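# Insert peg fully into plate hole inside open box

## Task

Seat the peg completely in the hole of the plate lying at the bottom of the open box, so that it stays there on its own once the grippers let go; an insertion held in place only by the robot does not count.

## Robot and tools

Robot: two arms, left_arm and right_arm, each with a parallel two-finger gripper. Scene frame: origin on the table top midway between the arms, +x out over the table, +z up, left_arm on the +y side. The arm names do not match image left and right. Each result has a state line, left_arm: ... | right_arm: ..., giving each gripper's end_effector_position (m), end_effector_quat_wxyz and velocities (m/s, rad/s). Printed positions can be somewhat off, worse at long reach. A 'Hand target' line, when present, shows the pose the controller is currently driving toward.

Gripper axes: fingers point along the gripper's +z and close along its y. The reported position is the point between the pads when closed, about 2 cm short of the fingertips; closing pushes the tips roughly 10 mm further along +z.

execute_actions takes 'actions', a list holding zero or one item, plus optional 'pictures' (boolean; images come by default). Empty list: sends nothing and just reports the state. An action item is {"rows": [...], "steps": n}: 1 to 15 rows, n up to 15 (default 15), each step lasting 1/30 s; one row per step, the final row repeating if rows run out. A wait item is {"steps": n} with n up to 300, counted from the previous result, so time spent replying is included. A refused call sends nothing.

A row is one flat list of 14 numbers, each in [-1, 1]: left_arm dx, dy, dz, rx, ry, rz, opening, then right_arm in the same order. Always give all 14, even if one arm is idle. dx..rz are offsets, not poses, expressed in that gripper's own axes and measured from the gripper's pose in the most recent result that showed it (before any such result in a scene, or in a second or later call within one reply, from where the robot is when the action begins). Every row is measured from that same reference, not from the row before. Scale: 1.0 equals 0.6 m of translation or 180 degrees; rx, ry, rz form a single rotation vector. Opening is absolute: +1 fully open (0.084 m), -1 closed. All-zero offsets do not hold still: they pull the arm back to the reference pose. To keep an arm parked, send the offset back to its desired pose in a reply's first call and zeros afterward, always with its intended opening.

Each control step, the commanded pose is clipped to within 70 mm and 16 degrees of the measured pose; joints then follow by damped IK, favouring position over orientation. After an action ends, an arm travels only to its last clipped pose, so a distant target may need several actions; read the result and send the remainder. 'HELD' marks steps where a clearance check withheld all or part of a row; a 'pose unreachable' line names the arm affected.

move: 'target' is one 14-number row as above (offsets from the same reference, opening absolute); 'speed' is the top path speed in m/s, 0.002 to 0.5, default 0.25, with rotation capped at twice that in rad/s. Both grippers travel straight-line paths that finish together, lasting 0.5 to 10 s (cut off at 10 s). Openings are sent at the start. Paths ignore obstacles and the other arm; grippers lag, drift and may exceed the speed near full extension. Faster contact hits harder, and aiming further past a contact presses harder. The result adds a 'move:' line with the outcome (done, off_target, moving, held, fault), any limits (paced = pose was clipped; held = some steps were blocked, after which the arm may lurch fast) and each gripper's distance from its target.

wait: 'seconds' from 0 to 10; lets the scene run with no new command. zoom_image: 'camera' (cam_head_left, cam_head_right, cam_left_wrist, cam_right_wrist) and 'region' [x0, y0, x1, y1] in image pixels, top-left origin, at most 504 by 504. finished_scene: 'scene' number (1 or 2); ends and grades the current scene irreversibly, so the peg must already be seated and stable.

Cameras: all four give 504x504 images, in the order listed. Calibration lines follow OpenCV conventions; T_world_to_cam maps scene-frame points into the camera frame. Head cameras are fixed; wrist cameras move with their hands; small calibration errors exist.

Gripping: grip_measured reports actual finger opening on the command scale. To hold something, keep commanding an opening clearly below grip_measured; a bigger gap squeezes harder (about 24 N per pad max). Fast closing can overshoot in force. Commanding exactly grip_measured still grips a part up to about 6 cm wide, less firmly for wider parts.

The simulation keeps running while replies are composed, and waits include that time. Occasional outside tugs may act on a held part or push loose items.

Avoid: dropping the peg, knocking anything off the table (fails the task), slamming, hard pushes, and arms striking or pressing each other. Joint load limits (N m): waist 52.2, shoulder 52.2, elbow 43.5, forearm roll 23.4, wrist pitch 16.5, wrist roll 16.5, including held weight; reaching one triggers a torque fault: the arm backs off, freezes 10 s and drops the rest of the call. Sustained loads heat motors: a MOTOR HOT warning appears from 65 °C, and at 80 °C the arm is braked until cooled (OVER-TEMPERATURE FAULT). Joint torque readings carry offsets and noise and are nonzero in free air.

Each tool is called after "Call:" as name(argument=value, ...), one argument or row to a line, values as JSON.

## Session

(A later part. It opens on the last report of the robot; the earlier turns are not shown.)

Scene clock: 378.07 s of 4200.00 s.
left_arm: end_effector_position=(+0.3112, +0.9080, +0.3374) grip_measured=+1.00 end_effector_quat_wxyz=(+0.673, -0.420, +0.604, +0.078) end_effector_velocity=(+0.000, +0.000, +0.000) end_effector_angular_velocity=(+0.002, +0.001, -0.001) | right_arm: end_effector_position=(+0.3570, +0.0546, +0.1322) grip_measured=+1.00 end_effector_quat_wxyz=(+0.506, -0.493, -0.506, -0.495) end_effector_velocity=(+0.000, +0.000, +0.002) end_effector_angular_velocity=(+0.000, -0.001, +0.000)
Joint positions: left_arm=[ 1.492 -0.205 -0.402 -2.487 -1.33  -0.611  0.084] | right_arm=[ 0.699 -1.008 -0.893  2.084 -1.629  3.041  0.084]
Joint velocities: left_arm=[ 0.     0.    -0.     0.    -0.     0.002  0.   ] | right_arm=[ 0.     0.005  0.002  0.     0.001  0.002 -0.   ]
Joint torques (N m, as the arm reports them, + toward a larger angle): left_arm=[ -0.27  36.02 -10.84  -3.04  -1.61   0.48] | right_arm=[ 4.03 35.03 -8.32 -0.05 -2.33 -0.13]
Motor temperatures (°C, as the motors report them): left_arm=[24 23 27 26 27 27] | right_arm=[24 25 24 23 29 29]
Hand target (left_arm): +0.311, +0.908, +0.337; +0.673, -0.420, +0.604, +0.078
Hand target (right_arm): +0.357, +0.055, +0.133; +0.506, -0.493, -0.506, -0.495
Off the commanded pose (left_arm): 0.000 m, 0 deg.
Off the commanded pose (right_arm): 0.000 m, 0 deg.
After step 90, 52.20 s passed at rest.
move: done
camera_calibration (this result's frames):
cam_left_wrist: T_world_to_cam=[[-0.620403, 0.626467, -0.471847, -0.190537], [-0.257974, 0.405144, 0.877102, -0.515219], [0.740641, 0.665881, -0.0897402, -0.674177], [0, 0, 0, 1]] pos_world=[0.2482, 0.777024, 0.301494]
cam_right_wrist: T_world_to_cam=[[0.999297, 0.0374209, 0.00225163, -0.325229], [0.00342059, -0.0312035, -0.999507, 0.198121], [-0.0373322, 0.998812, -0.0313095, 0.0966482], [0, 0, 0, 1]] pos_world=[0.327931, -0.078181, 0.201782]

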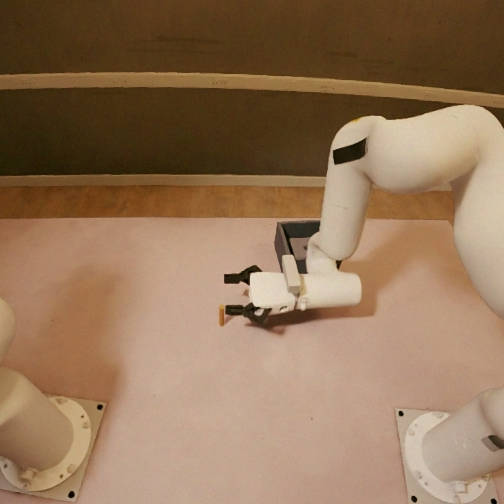

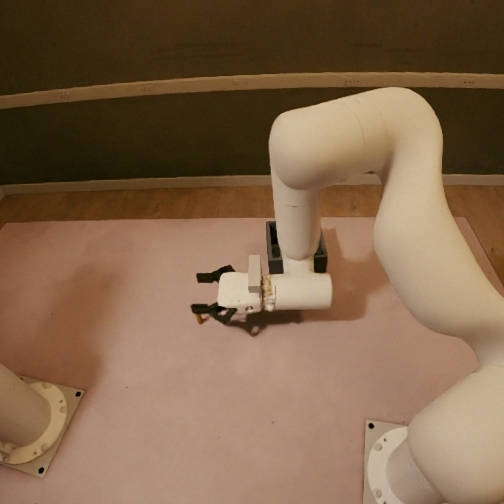

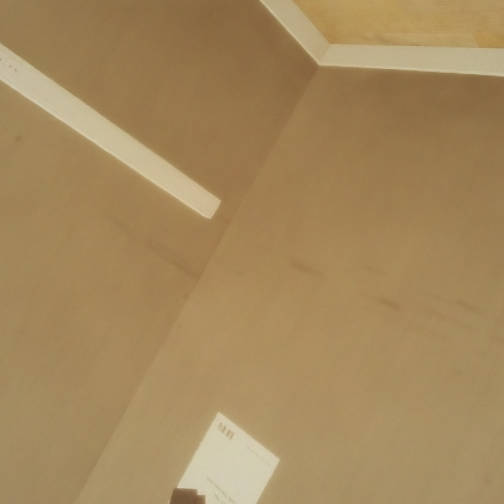

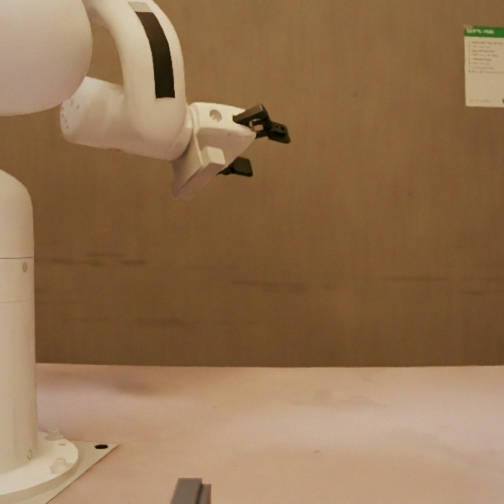

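Call:
move(
  target=[0, 0, 0, 0, 0, 0, 1, 0.063, -0.0012, 0.019, 0, -0.5, 0, 1],
  speed=0.25,
)

Scene clock: 387.50 s of 4200.00 s.
left_arm: end_effector_position=(+0.3112, +0.9080, +0.3374) grip_measured=+1.00 end_effector_quat_wxyz=(+0.673, -0.420, +0.604, +0.078) end_effector_velocity=(-0.000, +0.000, +0.000) end_effector_angular_velocity=(+0.000, -0.000, +0.001) | right_arm: end_effector_position=(+0.3567, +0.0663, +0.1706) grip_measured=+1.00 end_effector_quat_wxyz=(-0.001, +0.699, +0.715, +0.002) end_effector_velocity=(+0.000, +0.000, -0.000) end_effector_angular_velocity=(-0.005, -0.002, +0.000)
Joint positions: left_arm=[ 1.492 -0.205 -0.402 -2.487 -1.33  -0.611  0.084] | right_arm=[ 1.08  -0.635 -1.246  0.002 -0.607  5.609  0.084]
Joint velocities: left_arm=[-0.    -0.    -0.    -0.001 -0.     0.    -0.   ] | right_arm=[ 0.002 -0.002 -0.003 -0.008 -0.004  0.009  0.   ]
Joint torques (N m, as the arm reports them, + toward a larger angle): left_arm=[ -0.85  35.89 -10.99  -2.97  -1.61   0.49] | right_arm=[  3.28  35.77 -18.74   0.79   0.01  -0.05]
Motor temperatures (°C, as the motors report them): left_arm=[24 23 27 26 27 27] | right_arm=[24 25 24 23 29 29]
Hand target (left_arm): +0.311, +0.908, +0.337; +0.673, -0.420, +0.604, +0.078
Hand target (right_arm): +0.357, +0.066, +0.171; -0.001, +0.699, +0.715, +0.002
Off the commanded pose (left_arm): 0.000 m, 0 deg.
Off the commanded pose (right_arm): 0.001 m, 0 deg.
After step 90, 2.60 s passed at rest.
move: done
camera_calibration (this result's frames):
cam_left_wrist: T_world_to_cam=[[-0.620403, 0.626467, -0.471847, -0.190537], [-0.257974, 0.405144, 0.877102, -0.515219], [0.740641, 0.665881, -0.0897402, -0.674177], [0, 0, 0, 1]] pos_world=[0.2482, 0.777024, 0.301494]
cam_right_wrist: T_world_to_cam=[[0.999639, 0.0240529, -0.0119634, -0.322232], [0.0243937, -0.999276, 0.0292063, 0.118026], [-0.0112522, -0.0294876, -0.999502, 0.310164], [0, 0, 0, 1]] pos_world=[0.322726, 0.134837, 0.302707]

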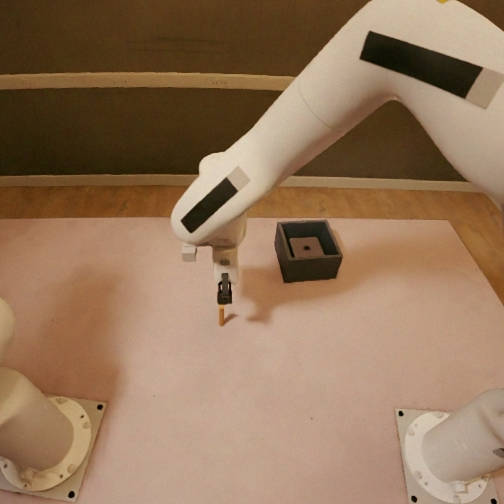

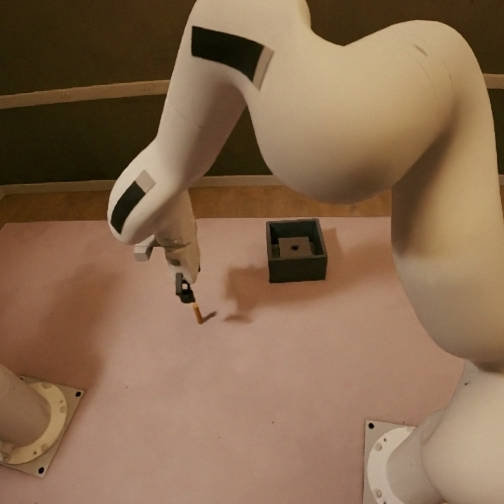

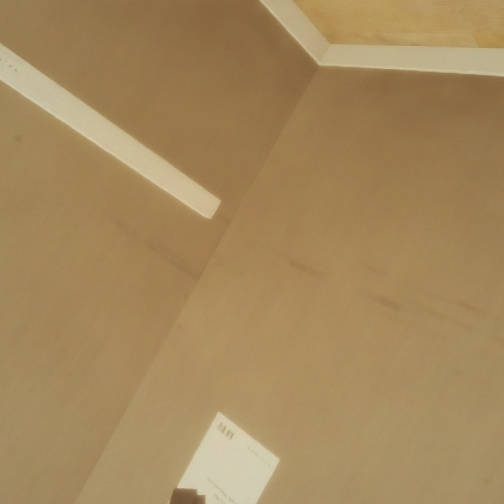

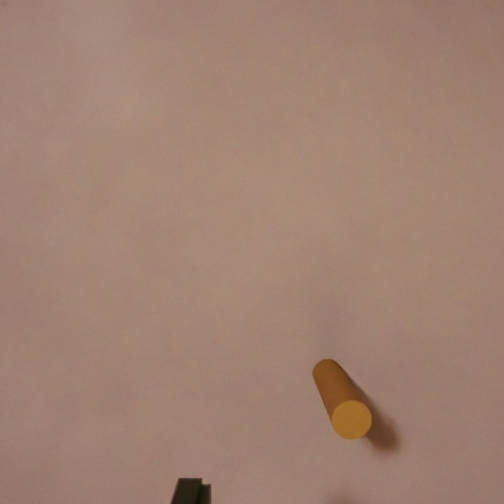

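Call:
move(
  target=[0, 0, 0, 0, 0, 0, 1, 0.0068, 0, 0.1, 0, 0, 0, 1],
  speed=0.15,
)

Scene clock: 401.67 s of 4200.00 s.
left_arm: end_effector_position=(+0.3112, +0.9080, +0.3374) grip_measured=+1.00 end_effector_quat_wxyz=(+0.673, -0.420, +0.604, +0.078) end_effector_velocity=(-0.000, -0.000, -0.000) end_effector_angular_velocity=(-0.001, +0.001, +0.000) | right_arm: end_effector_position=(+0.3567, +0.0707, +0.1110) grip_measured=+1.00 end_effector_quat_wxyz=(-0.001, +0.699, +0.715, +0.002) end_effector_velocity=(-0.000, -0.001, -0.002) end_effector_angular_velocity=(-0.002, +0.001, +0.000)
Joint positions: left_arm=[ 1.492 -0.205 -0.402 -2.487 -1.33  -0.611  0.084] | right_arm=[ 1.084 -0.737 -1.25   0.003 -0.509  5.613  0.084]
Joint velocities: left_arm=[ 0.     0.     0.    -0.     0.001  0.    -0.   ] | right_arm=[-0.    -0.003  0.001 -0.     0.001 -0.     0.   ]
Joint torques (N m, as the arm reports them, + toward a larger angle): left_arm=[ -0.96  35.63 -10.64  -3.08  -1.55   0.54] | right_arm=[  3.89  38.13 -17.4    0.62  -0.05  -0.1 ]
Motor temperatures (°C, as the motors report them): left_arm=[24 23 27 26 27 27] | right_arm=[24 25 24 23 29 29]
Hand target (left_arm): +0.311, +0.908, +0.337; +0.673, -0.420, +0.604, +0.078
Hand target (right_arm): +0.357, +0.071, +0.111; -0.001, +0.699, +0.715, +0.002
Off the commanded pose (left_arm): 0.000 m, 0 deg.
Off the commanded pose (right_arm): 0.000 m, 0 deg.
After step 90, 10.37 s passed at rest.
move: done
camera_calibration (this result's frames):
cam_left_wrist: T_world_to_cam=[[-0.620403, 0.626467, -0.471847, -0.190537], [-0.257974, 0.405144, 0.877102, -0.515219], [0.740641, 0.665881, -0.0897403, -0.674177], [0, 0, 0, 1]] pos_world=[0.2482, 0.777024, 0.301494]
cam_right_wrist: T_world_to_cam=[[0.99964, 0.0241344, -0.0117021, -0.32308], [0.024461, -0.999291, 0.0286218, 0.12425], [-0.011003, -0.0288977, -0.999522, 0.250547], [0, 0, 0, 1]] pos_world=[0.322681, 0.139199, 0.24309]

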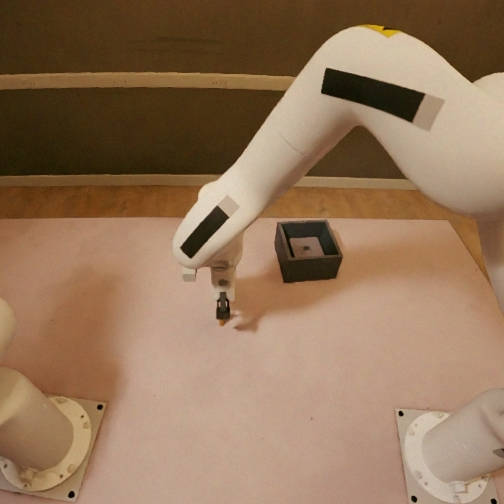

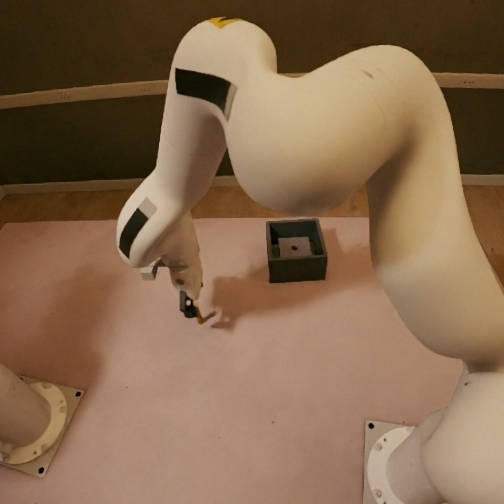

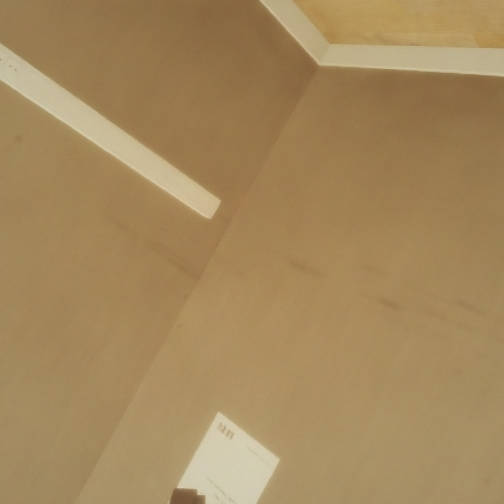

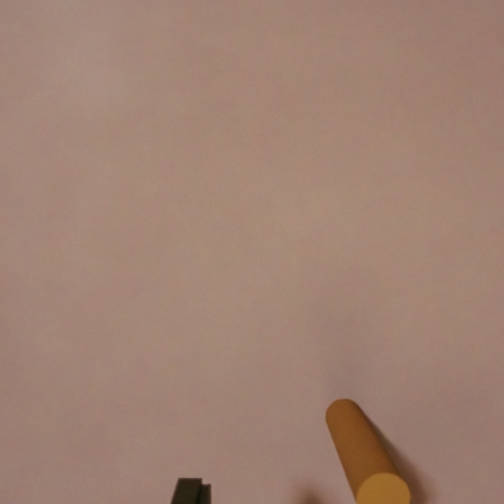

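Let me check alignment with a zoom of both head cameras.

Call:
zoom_image(
  camera="cam_head_left",
  region=[180, 260, 280, 340],
)

Call:
zoom_image(
  camera="cam_head_right",
  region=[145, 260, 245, 340],
)

Region (180, 260, 280, 340) of cam_head_left's 504x504 image, scaled by 5.040, with more detail than that image has; it fills the top 403 rows of this view, and the rest is white.

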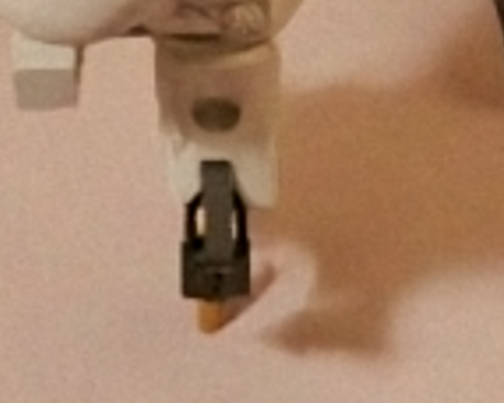

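Region (145, 260, 245, 340) of cam_head_right's 504x504 image, scaled by 5.040, with more detail than that image has; it fills the top 403 rows of this view, and the rest is white.

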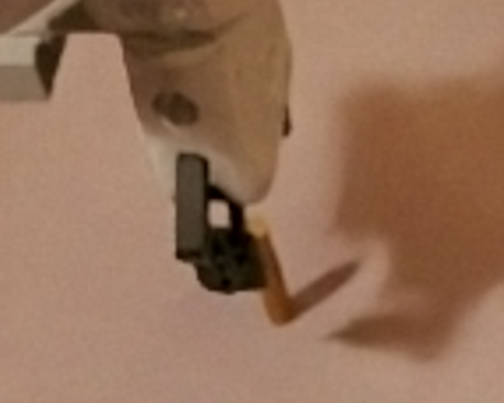

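Call:
move(
  target=[0, 0, 0, 0, 0, 0, 1, 0, 0, 0.0617, 0, 0, 0, 1],
  speed=0.06,
)

Scene clock: 407.30 s of 4200.00 s.
left_arm: end_effector_position=(+0.3112, +0.9080, +0.3374) grip_measured=+1.00 end_effector_quat_wxyz=(+0.673, -0.420, +0.604, +0.078) end_effector_velocity=(-0.000, +0.000, -0.000) end_effector_angular_velocity=(-0.001, +0.001, +0.001) | right_arm: end_effector_position=(+0.3567, +0.0709, +0.0741) grip_measured=+1.00 end_effector_quat_wxyz=(-0.001, +0.699, +0.715, +0.002) end_effector_velocity=(+0.000, +0.000, -0.000) end_effector_angular_velocity=(+0.001, -0.001, -0.001)
Joint positions: left_arm=[ 1.492 -0.205 -0.402 -2.487 -1.33  -0.611  0.084] | right_arm=[ 1.084 -0.801 -1.256  0.003 -0.45   5.612  0.084]
Joint velocities: left_arm=[-0.    -0.     0.    -0.001  0.001 -0.    -0.   ] | right_arm=[-0.    -0.001 -0.001  0.     0.002  0.     0.   ]
Joint torques (N m, as the arm reports them, + toward a larger angle): left_arm=[ -0.45  35.43 -10.85  -3.39  -1.63   0.53] | right_arm=[  4.41  38.15 -16.45   0.59   0.07  -0.16]
Motor temperatures (°C, as the motors report them): left_arm=[24 23 27 26 27 27] | right_arm=[24 25 24 23 29 29]
Hand target (left_arm): +0.311, +0.908, +0.337; +0.673, -0.420, +0.604, +0.078
Hand target (right_arm): +0.357, +0.071, +0.074; -0.001, +0.699, +0.715, +0.002
Off the commanded pose (left_arm): 0.000 m, 0 deg.
Off the commanded pose (right_arm): 0.000 m, 0 deg.
After step 90, 1.70 s passed at rest.
move: done
camera_calibration (this result's frames):
cam_left_wrist: T_world_to_cam=[[-0.620403, 0.626467, -0.471847, -0.190537], [-0.257974, 0.405144, 0.877102, -0.515219], [0.740642, 0.66588, -0.0897404, -0.674176], [0, 0, 0, 1]] pos_world=[0.2482, 0.777024, 0.301494]
cam_right_wrist: T_world_to_cam=[[0.99964, 0.024181, -0.0116, -0.323572], [0.0245016, -0.999298, 0.0283482, 0.125531], [-0.0109064, -0.0286222, -0.999531, 0.213666], [0, 0, 0, 1]] pos_world=[0.32271, 0.139383, 0.206254]

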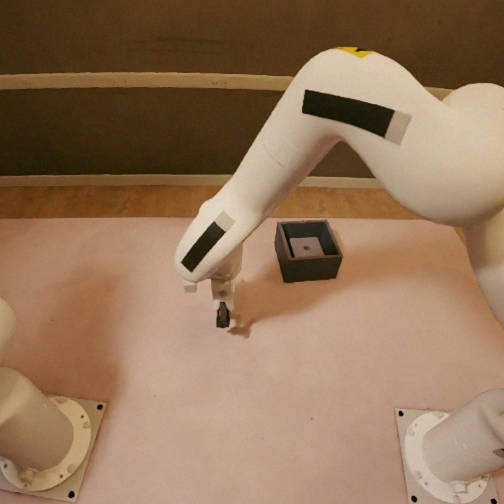

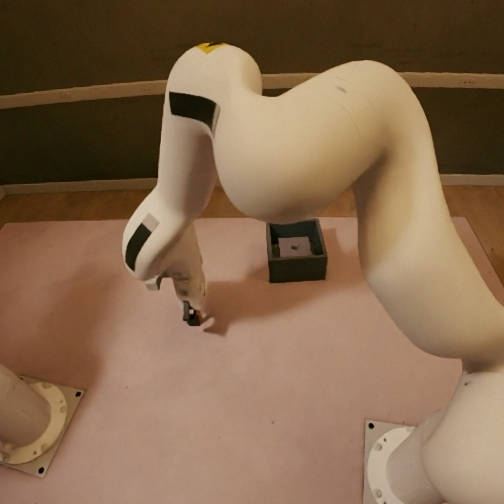

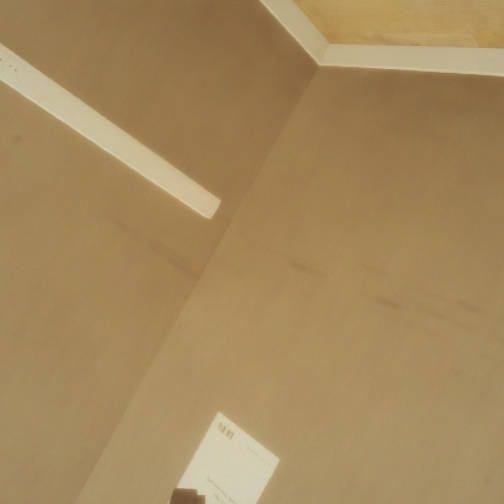

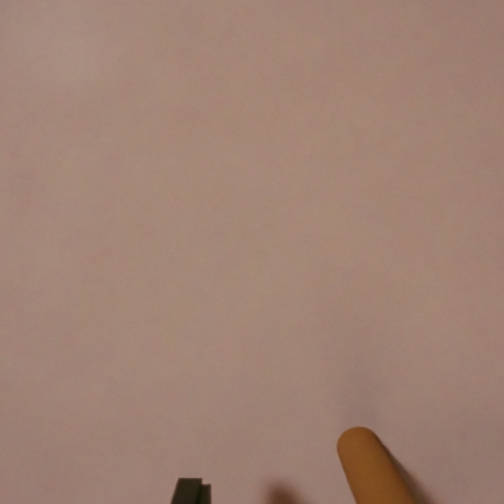

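Call:
execute_actions(
  actions=[
    {"rows": [[0,0,0,0,0,0,1, 0,0,0,0,0,0,0.85],[0,0,0,0,0,0,1, 0,0,0,0,0,0,0.7],[0,0,0,0,0,0,1, 0,0,0,0,0,0,0.55],[0,0,0,0,0,0,1, 0,0,0,0,0,0,0.4],[0,0,0,0,0,0,1, 0,0,0,0,0,0,0.25],[0,0,0,0,0,0,1, 0,0,0,0,0,0,0.1],[0,0,0,0,0,0,1, 0,0,0,0,0,0,-0.05],[0,0,0,0,0,0,1, 0,0,0,0,0,0,-0.2],[0,0,0,0,0,0,1, 0,0,0,0,0,0,-0.3],[0,0,0,0,0,0,1, 0,0,0,0,0,0,-0.4],[0,0,0,0,0,0,1, 0,0,0,0,0,0,-0.45],[0,0,0,0,0,0,1, 0,0,0,0,0,0,-0.5],[0,0,0,0,0,0,1, 0,0,0,0,0,0,-0.53],[0,0,0,0,0,0,1, 0,0,0,0,0,0,-0.55]], "steps": 15},
  ],
  pictures=false,
)

Scene clock: 413.80 s of 4200.00 s.
left_arm: end_effector_position=(+0.3112, +0.9080, +0.3373) grip_measured=+1.00 end_effector_quat_wxyz=(+0.673, -0.420, +0.604, +0.078) end_effector_velocity=(-0.000, +0.000, +0.000) end_effector_angular_velocity=(-0.001, -0.001, +0.001) | right_arm: end_effector_position=(+0.3567, +0.0709, +0.0741) grip_measured=-0.56 end_effector_quat_wxyz=(-0.001, +0.699, +0.715, +0.002) end_effector_velocity=(-0.000, +0.000, -0.000) end_effector_angular_velocity=(-0.000, -0.000, +0.001)
Joint positions: left_arm=[ 1.492 -0.205 -0.402 -2.487 -1.33  -0.611  0.084] | right_arm=[ 1.084 -0.801 -1.256  0.003 -0.45   5.612  0.02 ]
Joint velocities: left_arm=[ 0.    -0.     0.    -0.001 -0.    -0.001  0.   ] | right_arm=[ 0.001 -0.     0.    -0.    -0.     0.    -0.015]
Joint torques (N m, as the arm reports them, + toward a larger angle): left_arm=[ -1.29  35.78 -10.61  -3.24  -1.63   0.49] | right_arm=[  3.49  37.34 -16.78   0.55   0.05  -0.14]
Motor temperatures (°C, as the motors report them): left_arm=[24 23 27 26 27 27] | right_arm=[24 25 24 23 29 29]
Hand target (left_arm): +0.311, +0.908, +0.337; +0.673, -0.420, +0.604, +0.078
Hand target (right_arm): +0.357, +0.071, +0.074; -0.001, +0.699, +0.715, +0.002
Off the commanded pose (left_arm): 0.000 m, 0 deg.
Off the commanded pose (right_arm): 0.000 m, 0 deg.
Steps of this call (steps 1 to 90: nothing new was sent; then 3.00 s passed at rest; steps 91 to 105: all 15 steps of this action). Readings (end_effector_position):
91: left_arm (+0.3112, +0.9080, +0.3374) | right_arm (+0.3566, +0.0709, +0.0739)
92: left_arm (+0.3112, +0.9080, +0.3374) | right_arm (+0.3567, +0.0709, +0.0739)
94: left_arm (+0.3112, +0.9080, +0.3374) | right_arm (+0.3567, +0.0709, +0.0741)
98: left_arm (+0.3112, +0.9080, +0.3374) | right_arm (+0.3567, +0.0709, +0.0741)
105: the state above

Call:
execute_actions(
  actions=[
    {"rows": [[0,0,0,0,0,0,1, 0,0,0,0,0,0,-0.58],[0,0,0,0,0,0,1, 0,0,0,0,0,0,-0.60],[0,0,0,0,0,0,1, 0,0,0,0,0,0,-0.62],[0,0,0,0,0,0,1, 0,0,0,0,0,0,-0.64],[0,0,0,0,0,0,1, 0,0,0,0,0,0,-0.66],[0,0,0,0,0,0,1, 0,0,0,0,0,0,-0.68],[0,0,0,0,0,0,1, 0,0,0,0,0,0,-0.70],[0,0,0,0,0,0,1, 0,0,0,0,0,0,-0.72],[0,0,0,0,0,0,1, 0,0,0,0,0,0,-0.74],[0,0,0,0,0,0,1, 0,0,0,0,0,0,-0.77],[0,0,0,0,0,0,1, 0,0,0,0,0,0,-0.80],[0,0,0,0,0,0,1, 0,0,0,0,0,0,-0.83],[0,0,0,0,0,0,1, 0,0,0,0,0,0,-0.86],[0,0,0,0,0,0,1, 0,0,0,0,0,0,-0.88],[0,0,0,0,0,0,1, 0,0,0,0,0,0,-0.9]], "steps": 15},
  ],
  pictures=true,
)

Scene clock: 418.50 s of 4200.00 s.
left_arm: end_effector_position=(+0.3112, +0.9080, +0.3374) grip_measured=+1.00 end_effector_quat_wxyz=(+0.673, -0.420, +0.604, +0.078) end_effector_velocity=(+0.000, -0.000, +0.000) end_effector_angular_velocity=(+0.000, -0.001, -0.001) | right_arm: end_effector_position=(+0.3567, +0.0709, +0.0741) grip_measured=-0.69 end_effector_quat_wxyz=(-0.001, +0.699, +0.715, +0.002) end_effector_velocity=(-0.000, +0.000, +0.000) end_effector_angular_velocity=(+0.001, +0.000, +0.000)
Joint positions: left_arm=[ 1.492 -0.205 -0.402 -2.487 -1.33  -0.611  0.084] | right_arm=[ 1.084 -0.801 -1.256  0.003 -0.45   5.612  0.013]
Joint velocities: left_arm=[ 0.     0.    -0.     0.001 -0.001 -0.001  0.   ] | right_arm=[ 0.001  0.    -0.     0.001 -0.    -0.001  0.   ]
Joint torques (N m, as the arm reports them, + toward a larger angle): left_arm=[ -0.51  35.46 -10.95  -3.07  -1.57   0.49] | right_arm=[  3.66  36.76 -17.05   0.7    0.01  -0.1 ]
Motor temperatures (°C, as the motors report them): left_arm=[24 23 27 26 27 27] | right_arm=[24 25 24 23 29 29]
Hand target (left_arm): +0.311, +0.908, +0.337; +0.673, -0.420, +0.604, +0.078
Hand target (right_arm): +0.357, +0.071, +0.074; -0.001, +0.699, +0.715, +0.002
Off the commanded pose (left_arm): 0.000 m, 0 deg.
Off the commanded pose (right_arm): 0.000 m, 0 deg.
Steps of this call (steps 1 to 90: nothing new was sent; then 1.20 s passed at rest; steps 91 to 105: all 15 steps of this action). Readings (end_effector_position):
91: left_arm (+0.3112, +0.9080, +0.3374) | right_arm (+0.3567, +0.0709, +0.0741)
92: left_arm (+0.3112, +0.9080, +0.3374) | right_arm (+0.3567, +0.0709, +0.0741)
94: left_arm (+0.3112, +0.9080, +0.3374) | right_arm (+0.3567, +0.0709, +0.0741)
98: left_arm (+0.3112, +0.9080, +0.3373) | right_arm (+0.3567, +0.0709, +0.0741)
105: the state above
camera_calibration (this result's frames):
cam_left_wrist: T_world_to_cam=[[-0.620403, 0.626467, -0.471847, -0.190537], [-0.257974, 0.405144, 0.877102, -0.515219], [0.740641, 0.665881, -0.0897405, -0.674176], [0, 0, 0, 1]] pos_world=[0.2482, 0.777024, 0.301494]
cam_right_wrist: T_world_to_cam=[[0.99964, 0.0241804, -0.0115904, -0.323577], [0.0245006, -0.999298, 0.028337, 0.125536], [-0.010897, -0.0286107, -0.999531, 0.213666], [0, 0, 0, 1]] pos_world=[0.322713, 0.139385, 0.206258]

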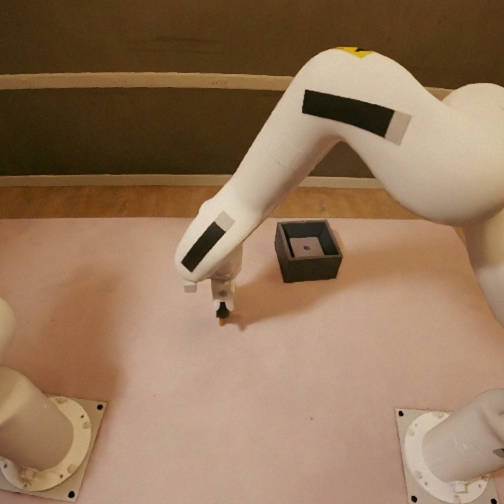

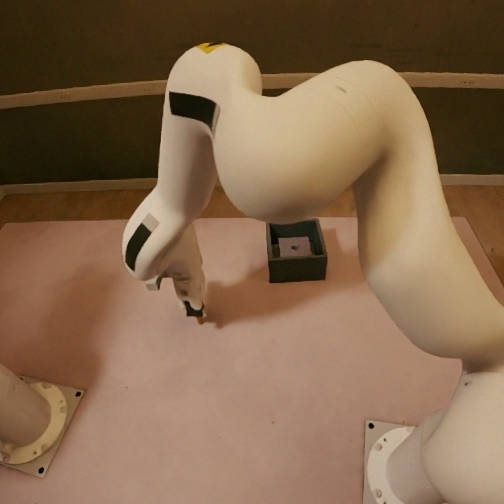

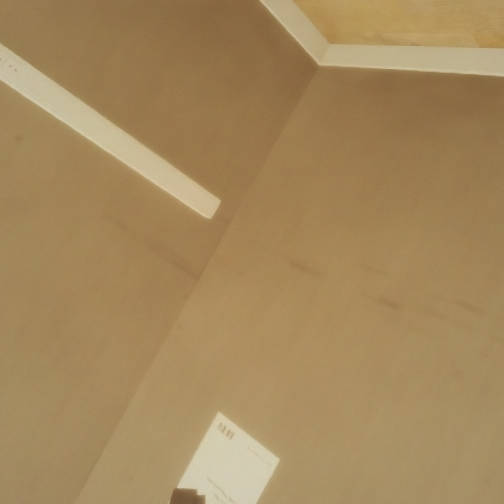

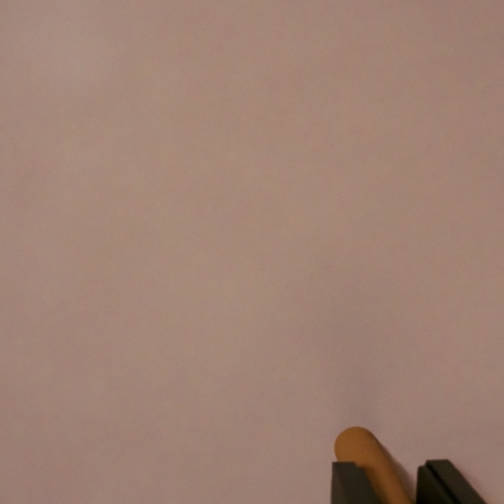

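Call:
move(
  target=[0, 0, 0, 0, 0, 0, 1, 0, 0, -0.26, 0, 0, 0, -0.9],
  speed=0.2,
)

Scene clock: 429.80 s of 4200.00 s.
left_arm: end_effector_position=(+0.3112, +0.9080, +0.3374) grip_measured=+1.00 end_effector_quat_wxyz=(+0.673, -0.420, +0.604, +0.078) end_effector_velocity=(+0.000, -0.000, -0.000) end_effector_angular_velocity=(-0.000, +0.001, -0.001) | right_arm: end_effector_position=(+0.3566, +0.0701, +0.2297) grip_measured=-0.69 end_effector_quat_wxyz=(-0.001, +0.699, +0.715, +0.002) end_effector_velocity=(+0.001, +0.000, +0.003) end_effector_angular_velocity=(+0.002, -0.002, +0.000)
Joint positions: left_arm=[ 1.492 -0.205 -0.402 -2.487 -1.33  -0.611  0.084] | right_arm=[ 1.084 -0.56  -1.283  0.001 -0.719  5.614  0.013]
Joint velocities: left_arm=[ 0.     0.     0.     0.001  0.001 -0.     0.   ] | right_arm=[-0.     0.004 -0.002 -0.001 -0.003 -0.     0.   ]
Joint torques (N m, as the arm reports them, + toward a larger angle): left_arm=[ -1.12  36.23 -10.99  -3.01  -1.61   0.52] | right_arm=[  4.79  34.22 -19.51   0.44   0.02  -0.21]
Motor temperatures (°C, as the motors report them): left_arm=[24 23 27 26 27 27] | right_arm=[24 25 24 23 29 29]
Hand target (left_arm): +0.311, +0.908, +0.337; +0.673, -0.420, +0.604, +0.078
Hand target (right_arm): +0.357, +0.070, +0.230; -0.001, +0.699, +0.715, +0.002
Off the commanded pose (left_arm): 0.000 m, 0 deg.
Off the commanded pose (right_arm): 0.000 m, 0 deg.
After step 90, 7.13 s passed at rest.
move: done
camera_calibration (this result's frames):
cam_left_wrist: T_world_to_cam=[[-0.620403, 0.626467, -0.471847, -0.190537], [-0.257974, 0.405144, 0.877102, -0.515219], [0.740641, 0.665881, -0.0897405, -0.674176], [0, 0, 0, 1]] pos_world=[0.2482, 0.777024, 0.301494]
cam_right_wrist: T_world_to_cam=[[0.999643, 0.0239249, -0.011861, -0.321555], [0.0242638, -0.999276, 0.0293061, 0.120142], [-0.0111512, -0.0295834, -0.9995, 0.36927], [0, 0, 0, 1]] pos_world=[0.322643, 0.138672, 0.36175]

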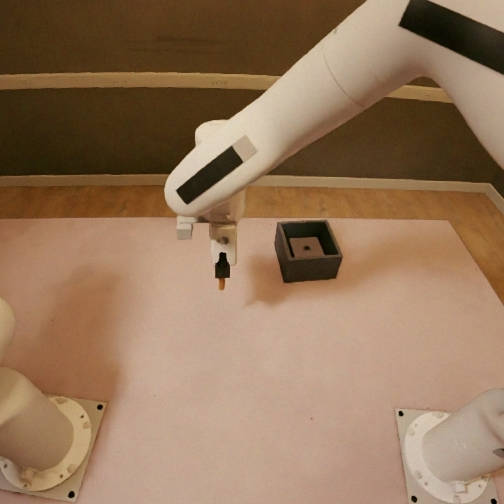

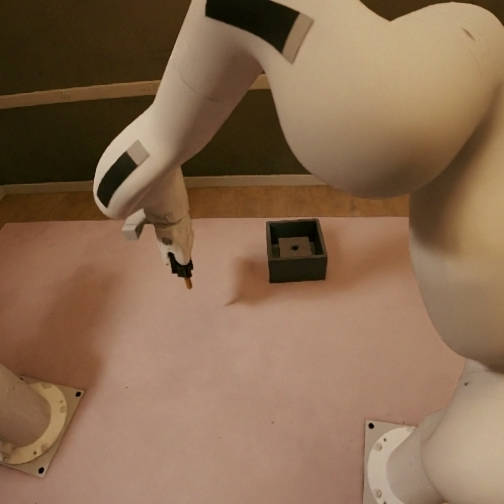

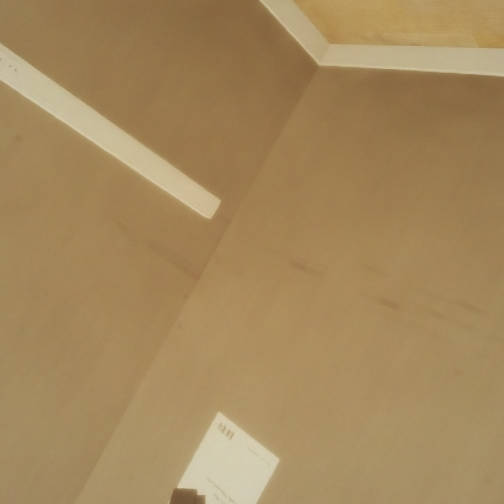

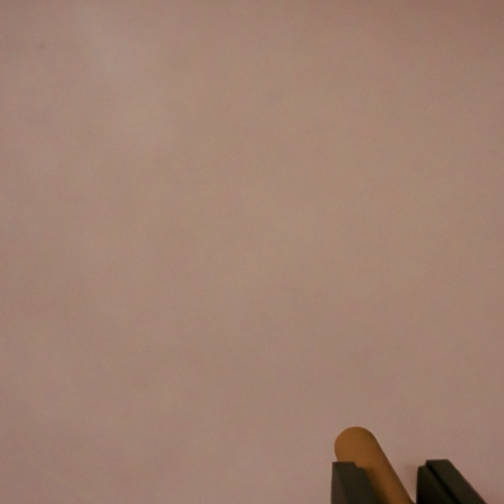

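Call:
move(
  target=[0, 0, 0, 0, 0, 0, 1, -0.4343, 0.4041, 0, 0, 0, 0, -0.9],
  speed=0.3,
)

Scene clock: 435.63 s of 4200.00 s.
left_arm: end_effector_position=(+0.3112, +0.9080, +0.3374) grip_measured=+1.00 end_effector_quat_wxyz=(+0.673, -0.420, +0.604, +0.078) end_effector_velocity=(-0.000, +0.000, +0.000) end_effector_angular_velocity=(+0.002, -0.001, +0.001) | right_arm: end_effector_position=(+0.6046, -0.1856, +0.2290) grip_measured=-0.69 end_effector_quat_wxyz=(+0.000, +0.699, +0.715, +0.001) end_effector_velocity=(+0.001, -0.002, -0.000) end_effector_angular_velocity=(-0.000, +0.001, -0.003)
Joint positions: left_arm=[ 1.492 -0.205 -0.402 -2.487 -1.33  -0.611  0.084] | right_arm=[ 0.512 -0.673 -1.458  0.001 -0.782  5.042  0.013]
Joint velocities: left_arm=[ 0.     0.     0.    -0.001 -0.002  0.001  0.   ] | right_arm=[-0.004 -0.003 -0.003  0.    -0.001 -0.    -0.   ]
Joint torques (N m, as the arm reports them, + toward a larger angle): left_arm=[ -1.65  36.29 -10.67  -3.19  -1.61   0.49] | right_arm=[  3.84  38.92 -19.98   0.85   0.23  -0.16]
Motor temperatures (°C, as the motors report them): left_arm=[24 23 27 26 27 27] | right_arm=[24 25 24 23 29 29]
Hand target (left_arm): +0.311, +0.908, +0.337; +0.673, -0.420, +0.604, +0.078
Hand target (right_arm): +0.605, -0.186, +0.229; +0.000, +0.699, +0.715, +0.001
Off the commanded pose (left_arm): 0.000 m, 0 deg.
Off the commanded pose (right_arm): 0.001 m, 0 deg.
After step 90, 1.17 s passed at rest.
move: done
camera_calibration (this result's frames):
cam_left_wrist: T_world_to_cam=[[-0.620403, 0.626467, -0.471847, -0.190537], [-0.257974, 0.405144, 0.877102, -0.515219], [0.740642, 0.66588, -0.0897404, -0.674176], [0, 0, 0, 1]] pos_world=[0.2482, 0.777024, 0.301494]
cam_right_wrist: T_world_to_cam=[[0.999643, 0.0242577, -0.0112375, -0.563474], [0.0245992, -0.999207, 0.03132, -0.142013], [-0.0104688, -0.0315852, -0.999446, 0.363023], [0, 0, 0, 1]] pos_world=[0.570566, -0.116765, 0.360938]

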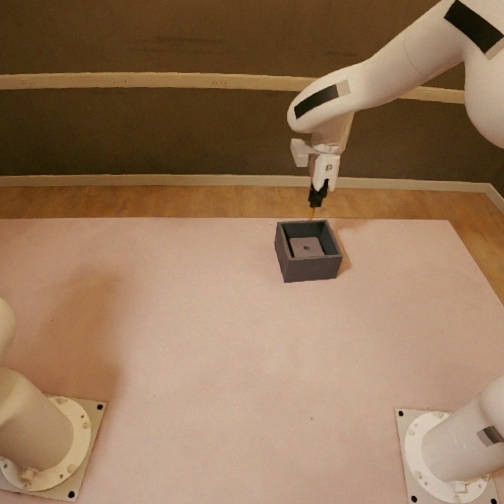

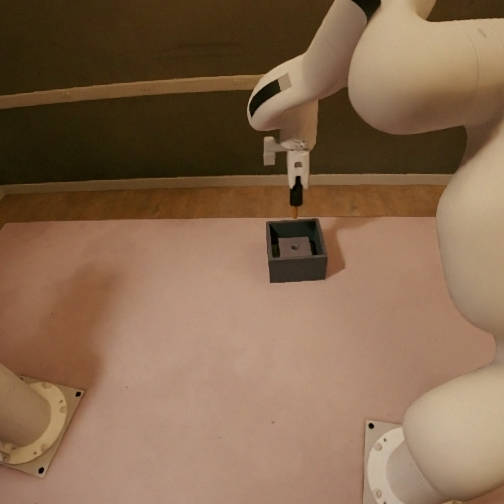

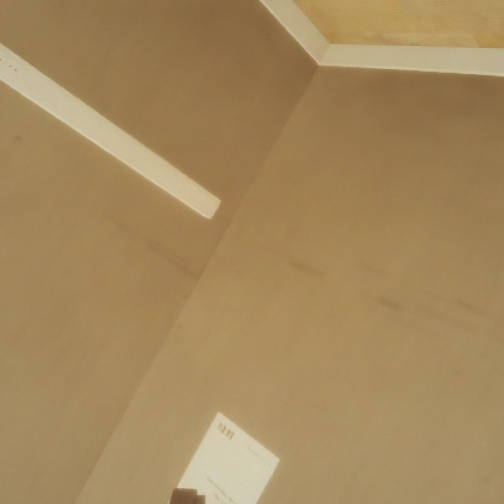

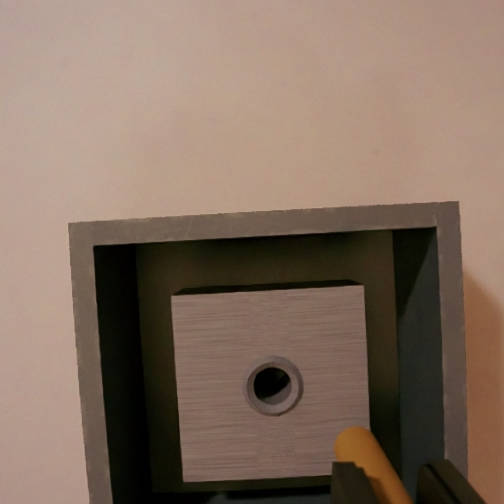

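Call:
zoom_image(
  camera="cam_right_wrist",
  region=[152, 264, 392, 504],
)

Region (152, 264, 392, 504) of cam_right_wrist's 504x504 image, scaled by 2.100, with more detail than that image has.

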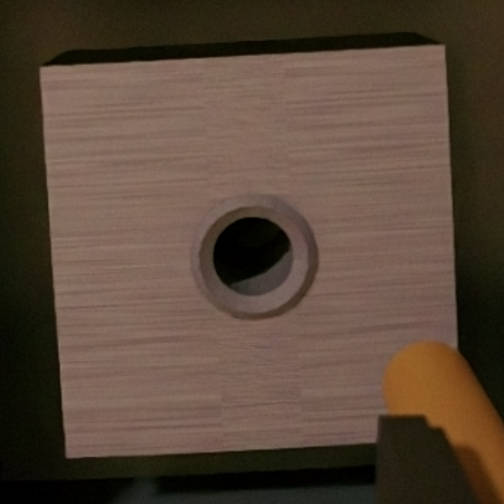

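Call:
move(
  target=[0, 0, 0, 0, 0, 0, 1, -0.0124, -0.0416, 0.065, 0, 0, 0, -0.9],
  speed=0.15,
)

Scene clock: 471.40 s of 4200.00 s.
left_arm: end_effector_position=(+0.3112, +0.9080, +0.3374) grip_measured=+1.00 end_effector_quat_wxyz=(+0.673, -0.420, +0.604, +0.078) end_effector_velocity=(+0.000, -0.000, +0.000) end_effector_angular_velocity=(+0.000, -0.001, -0.001) | right_arm: end_effector_position=(+0.5801, -0.1934, +0.1903) grip_measured=-0.69 end_effector_quat_wxyz=(+0.000, +0.699, +0.715, +0.002) end_effector_velocity=(-0.001, -0.000, -0.001) end_effector_angular_velocity=(+0.000, -0.000, +0.000)
Joint positions: left_arm=[ 1.492 -0.205 -0.402 -2.487 -1.33  -0.611  0.084] | right_arm=[ 0.514 -0.663 -1.343  0.002 -0.677  5.044  0.013]
Joint velocities: left_arm=[-0.    -0.     0.     0.001 -0.001 -0.    -0.   ] | right_arm=[ 0.     0.     0.004 -0.     0.004  0.     0.   ]
Joint torques (N m, as the arm reports them, + toward a larger angle): left_arm=[ -0.4   34.89 -10.67  -3.28  -1.57   0.43] | right_arm=[  3.44  37.46 -19.15   0.67  -0.03  -0.21]
Motor temperatures (°C, as the motors report them): left_arm=[24 23 27 26 27 27] | right_arm=[24 25 24 23 29 29]
Hand target (left_arm): +0.311, +0.908, +0.337; +0.673, -0.420, +0.604, +0.078
Hand target (right_arm): +0.580, -0.193, +0.190; +0.000, +0.699, +0.715, +0.002
Off the commanded pose (left_arm): 0.000 m, 0 deg.
Off the commanded pose (right_arm): 0.000 m, 0 deg.
After step 90, 32.00 s passed at rest.
move: done
camera_calibration (this result's frames):
cam_left_wrist: T_world_to_cam=[[-0.620403, 0.626467, -0.471847, -0.190537], [-0.257974, 0.405144, 0.877102, -0.515219], [0.740642, 0.66588, -0.0897405, -0.674176], [0, 0, 0, 1]] pos_world=[0.2482, 0.777024, 0.301494]
cam_right_wrist: T_world_to_cam=[[0.999644, 0.0243611, -0.0108835, -0.539245], [0.0246885, -0.999213, 0.0310444, -0.147966], [-0.0101187, -0.031302, -0.999459, 0.323635], [0, 0, 0, 1]] pos_world=[0.545981, -0.124582, 0.322185]

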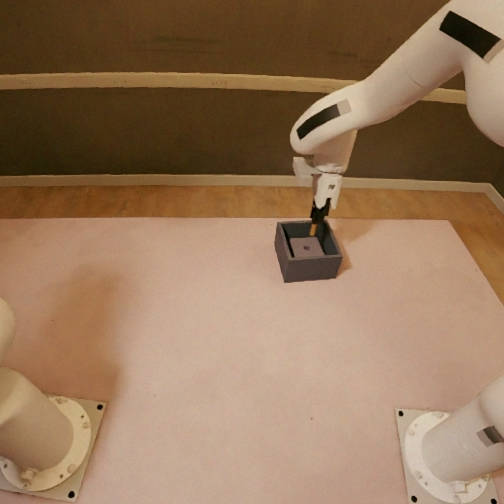

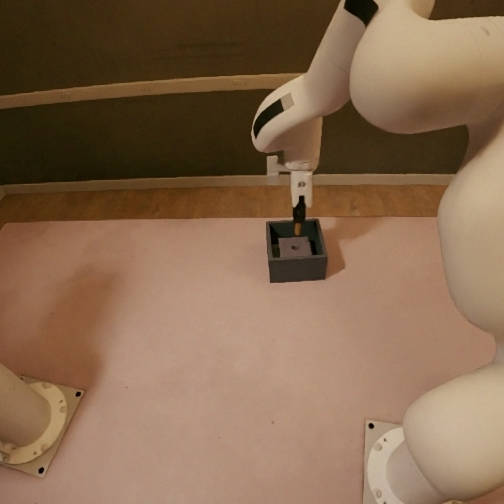

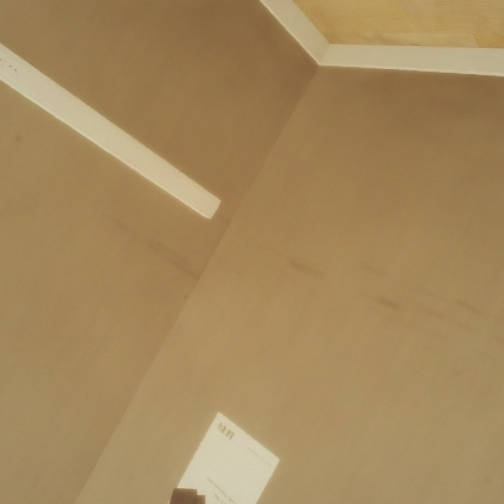

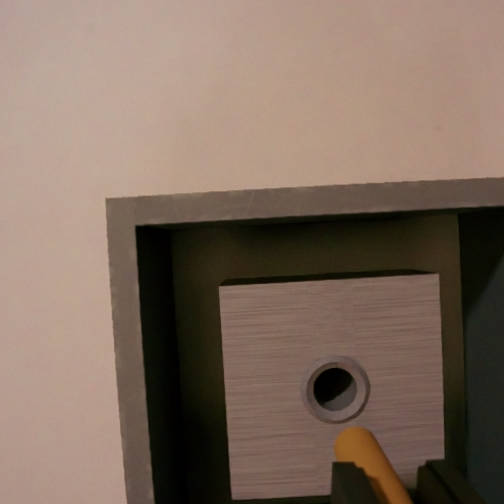

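I'll start by getting the current state and pictures.

Call:
execute_actions(
  actions=[],
)

Scene clock: 484.47 s of 4200.00 s.
left_arm: end_effector_position=(+0.3112, +0.9080, +0.3374) grip_measured=+1.00 end_effector_quat_wxyz=(+0.673, -0.420, +0.604, +0.078) end_effector_velocity=(+0.000, -0.000, +0.000) end_effector_angular_velocity=(-0.001, -0.002, -0.001) | right_arm: end_effector_position=(+0.5799, -0.1934, +0.1900) grip_measured=-0.69 end_effector_quat_wxyz=(+0.000, +0.699, +0.715, +0.002) end_effector_velocity=(+0.000, +0.000, +0.000) end_effector_angular_velocity=(-0.000, -0.000, +0.002)
Joint positions: left_arm=[ 1.492 -0.205 -0.402 -2.487 -1.33  -0.611  0.084] | right_arm=[ 0.514 -0.663 -1.343  0.002 -0.677  5.044  0.013]
Joint velocities: left_arm=[-0.     0.    -0.     0.001 -0.001 -0.002  0.   ] | right_arm=[ 0.    -0.    -0.    -0.001 -0.    -0.001  0.   ]
Joint torques (N m, as the arm reports them, + toward a larger angle): left_arm=[ -1.07  35.31 -10.64  -3.04  -1.59   0.44] | right_arm=[  4.97  36.43 -19.69   0.86  -0.02  -0.01]
Motor temperatures (°C, as the motors report them): left_arm=[24 23 27 26 27 27] | right_arm=[24 25 24 23 29 29]
Hand target (left_arm): +0.311, +0.908, +0.337; +0.673, -0.420, +0.604, +0.078
Hand target (right_arm): +0.580, -0.193, +0.190; +0.000, +0.699, +0.715, +0.002
Off the commanded pose (left_arm): 0.000 m, 0 deg.
Off the commanded pose (right_arm): 0.000 m, 0 deg.
Steps of this call (steps 1 to 90: nothing new was sent; then 10.07 s passed at rest). Readings (end_effector_position):
1: left_arm (+0.3112, +0.9080, +0.3374) | right_arm (+0.5801, -0.1934, +0.1902)
2: left_arm (+0.3112, +0.9080, +0.3374) | right_arm (+0.5800, -0.1934, +0.1902)
4: left_arm (+0.3112, +0.9080, +0.3374) | right_arm (+0.5800, -0.1934, +0.1901)
8: left_arm (+0.3112, +0.9080, +0.3374) | right_arm (+0.5799, -0.1934, +0.1900)
90: the state above
camera_calibration (this result's frames):
cam_left_wrist: T_world_to_cam=[[-0.620403, 0.626467, -0.471847, -0.190537], [-0.257974, 0.405144, 0.877102, -0.515219], [0.740642, 0.66588, -0.0897403, -0.674176], [0, 0, 0, 1]] pos_world=[0.2482, 0.777024, 0.301494]
cam_right_wrist: T_world_to_cam=[[0.999639, 0.0243789, -0.0112836, -0.538944], [0.0247204, -0.999208, 0.0311883, -0.148069], [-0.0105143, -0.031456, -0.99945, 0.32355], [0, 0, 0, 1]] pos_world=[0.545812, -0.124636, 0.321908]

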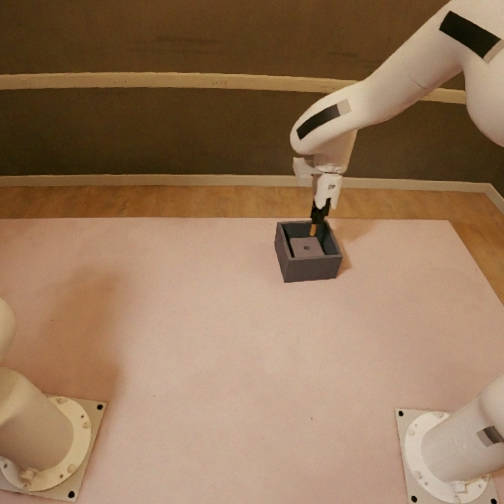

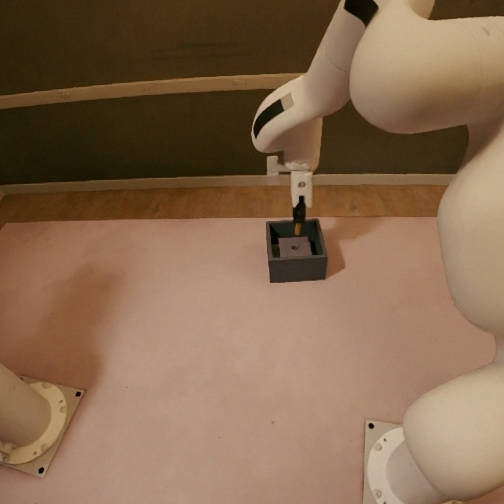

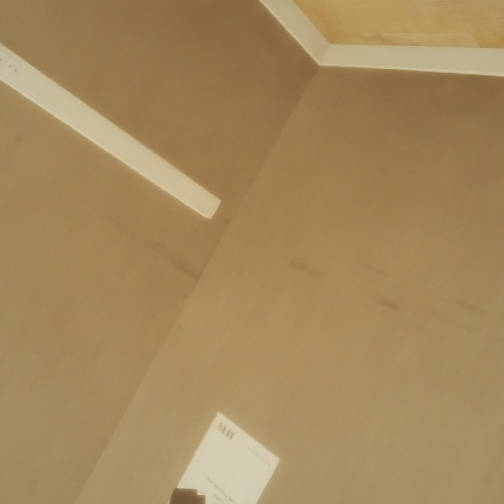

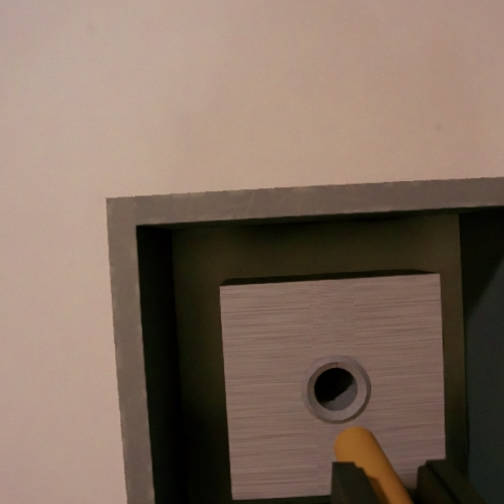

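Call:
zoom_image(
  camera="cam_right_wrist",
  region=[200, 250, 504, 504],
)

Region (200, 250, 504, 504) of cam_right_wrist's 504x504 image, scaled by 1.658, with more detail than that image has; it fills the top 421 rows of this view, and the rest is white.

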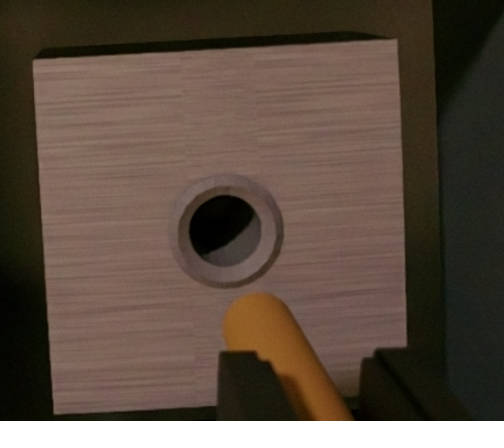

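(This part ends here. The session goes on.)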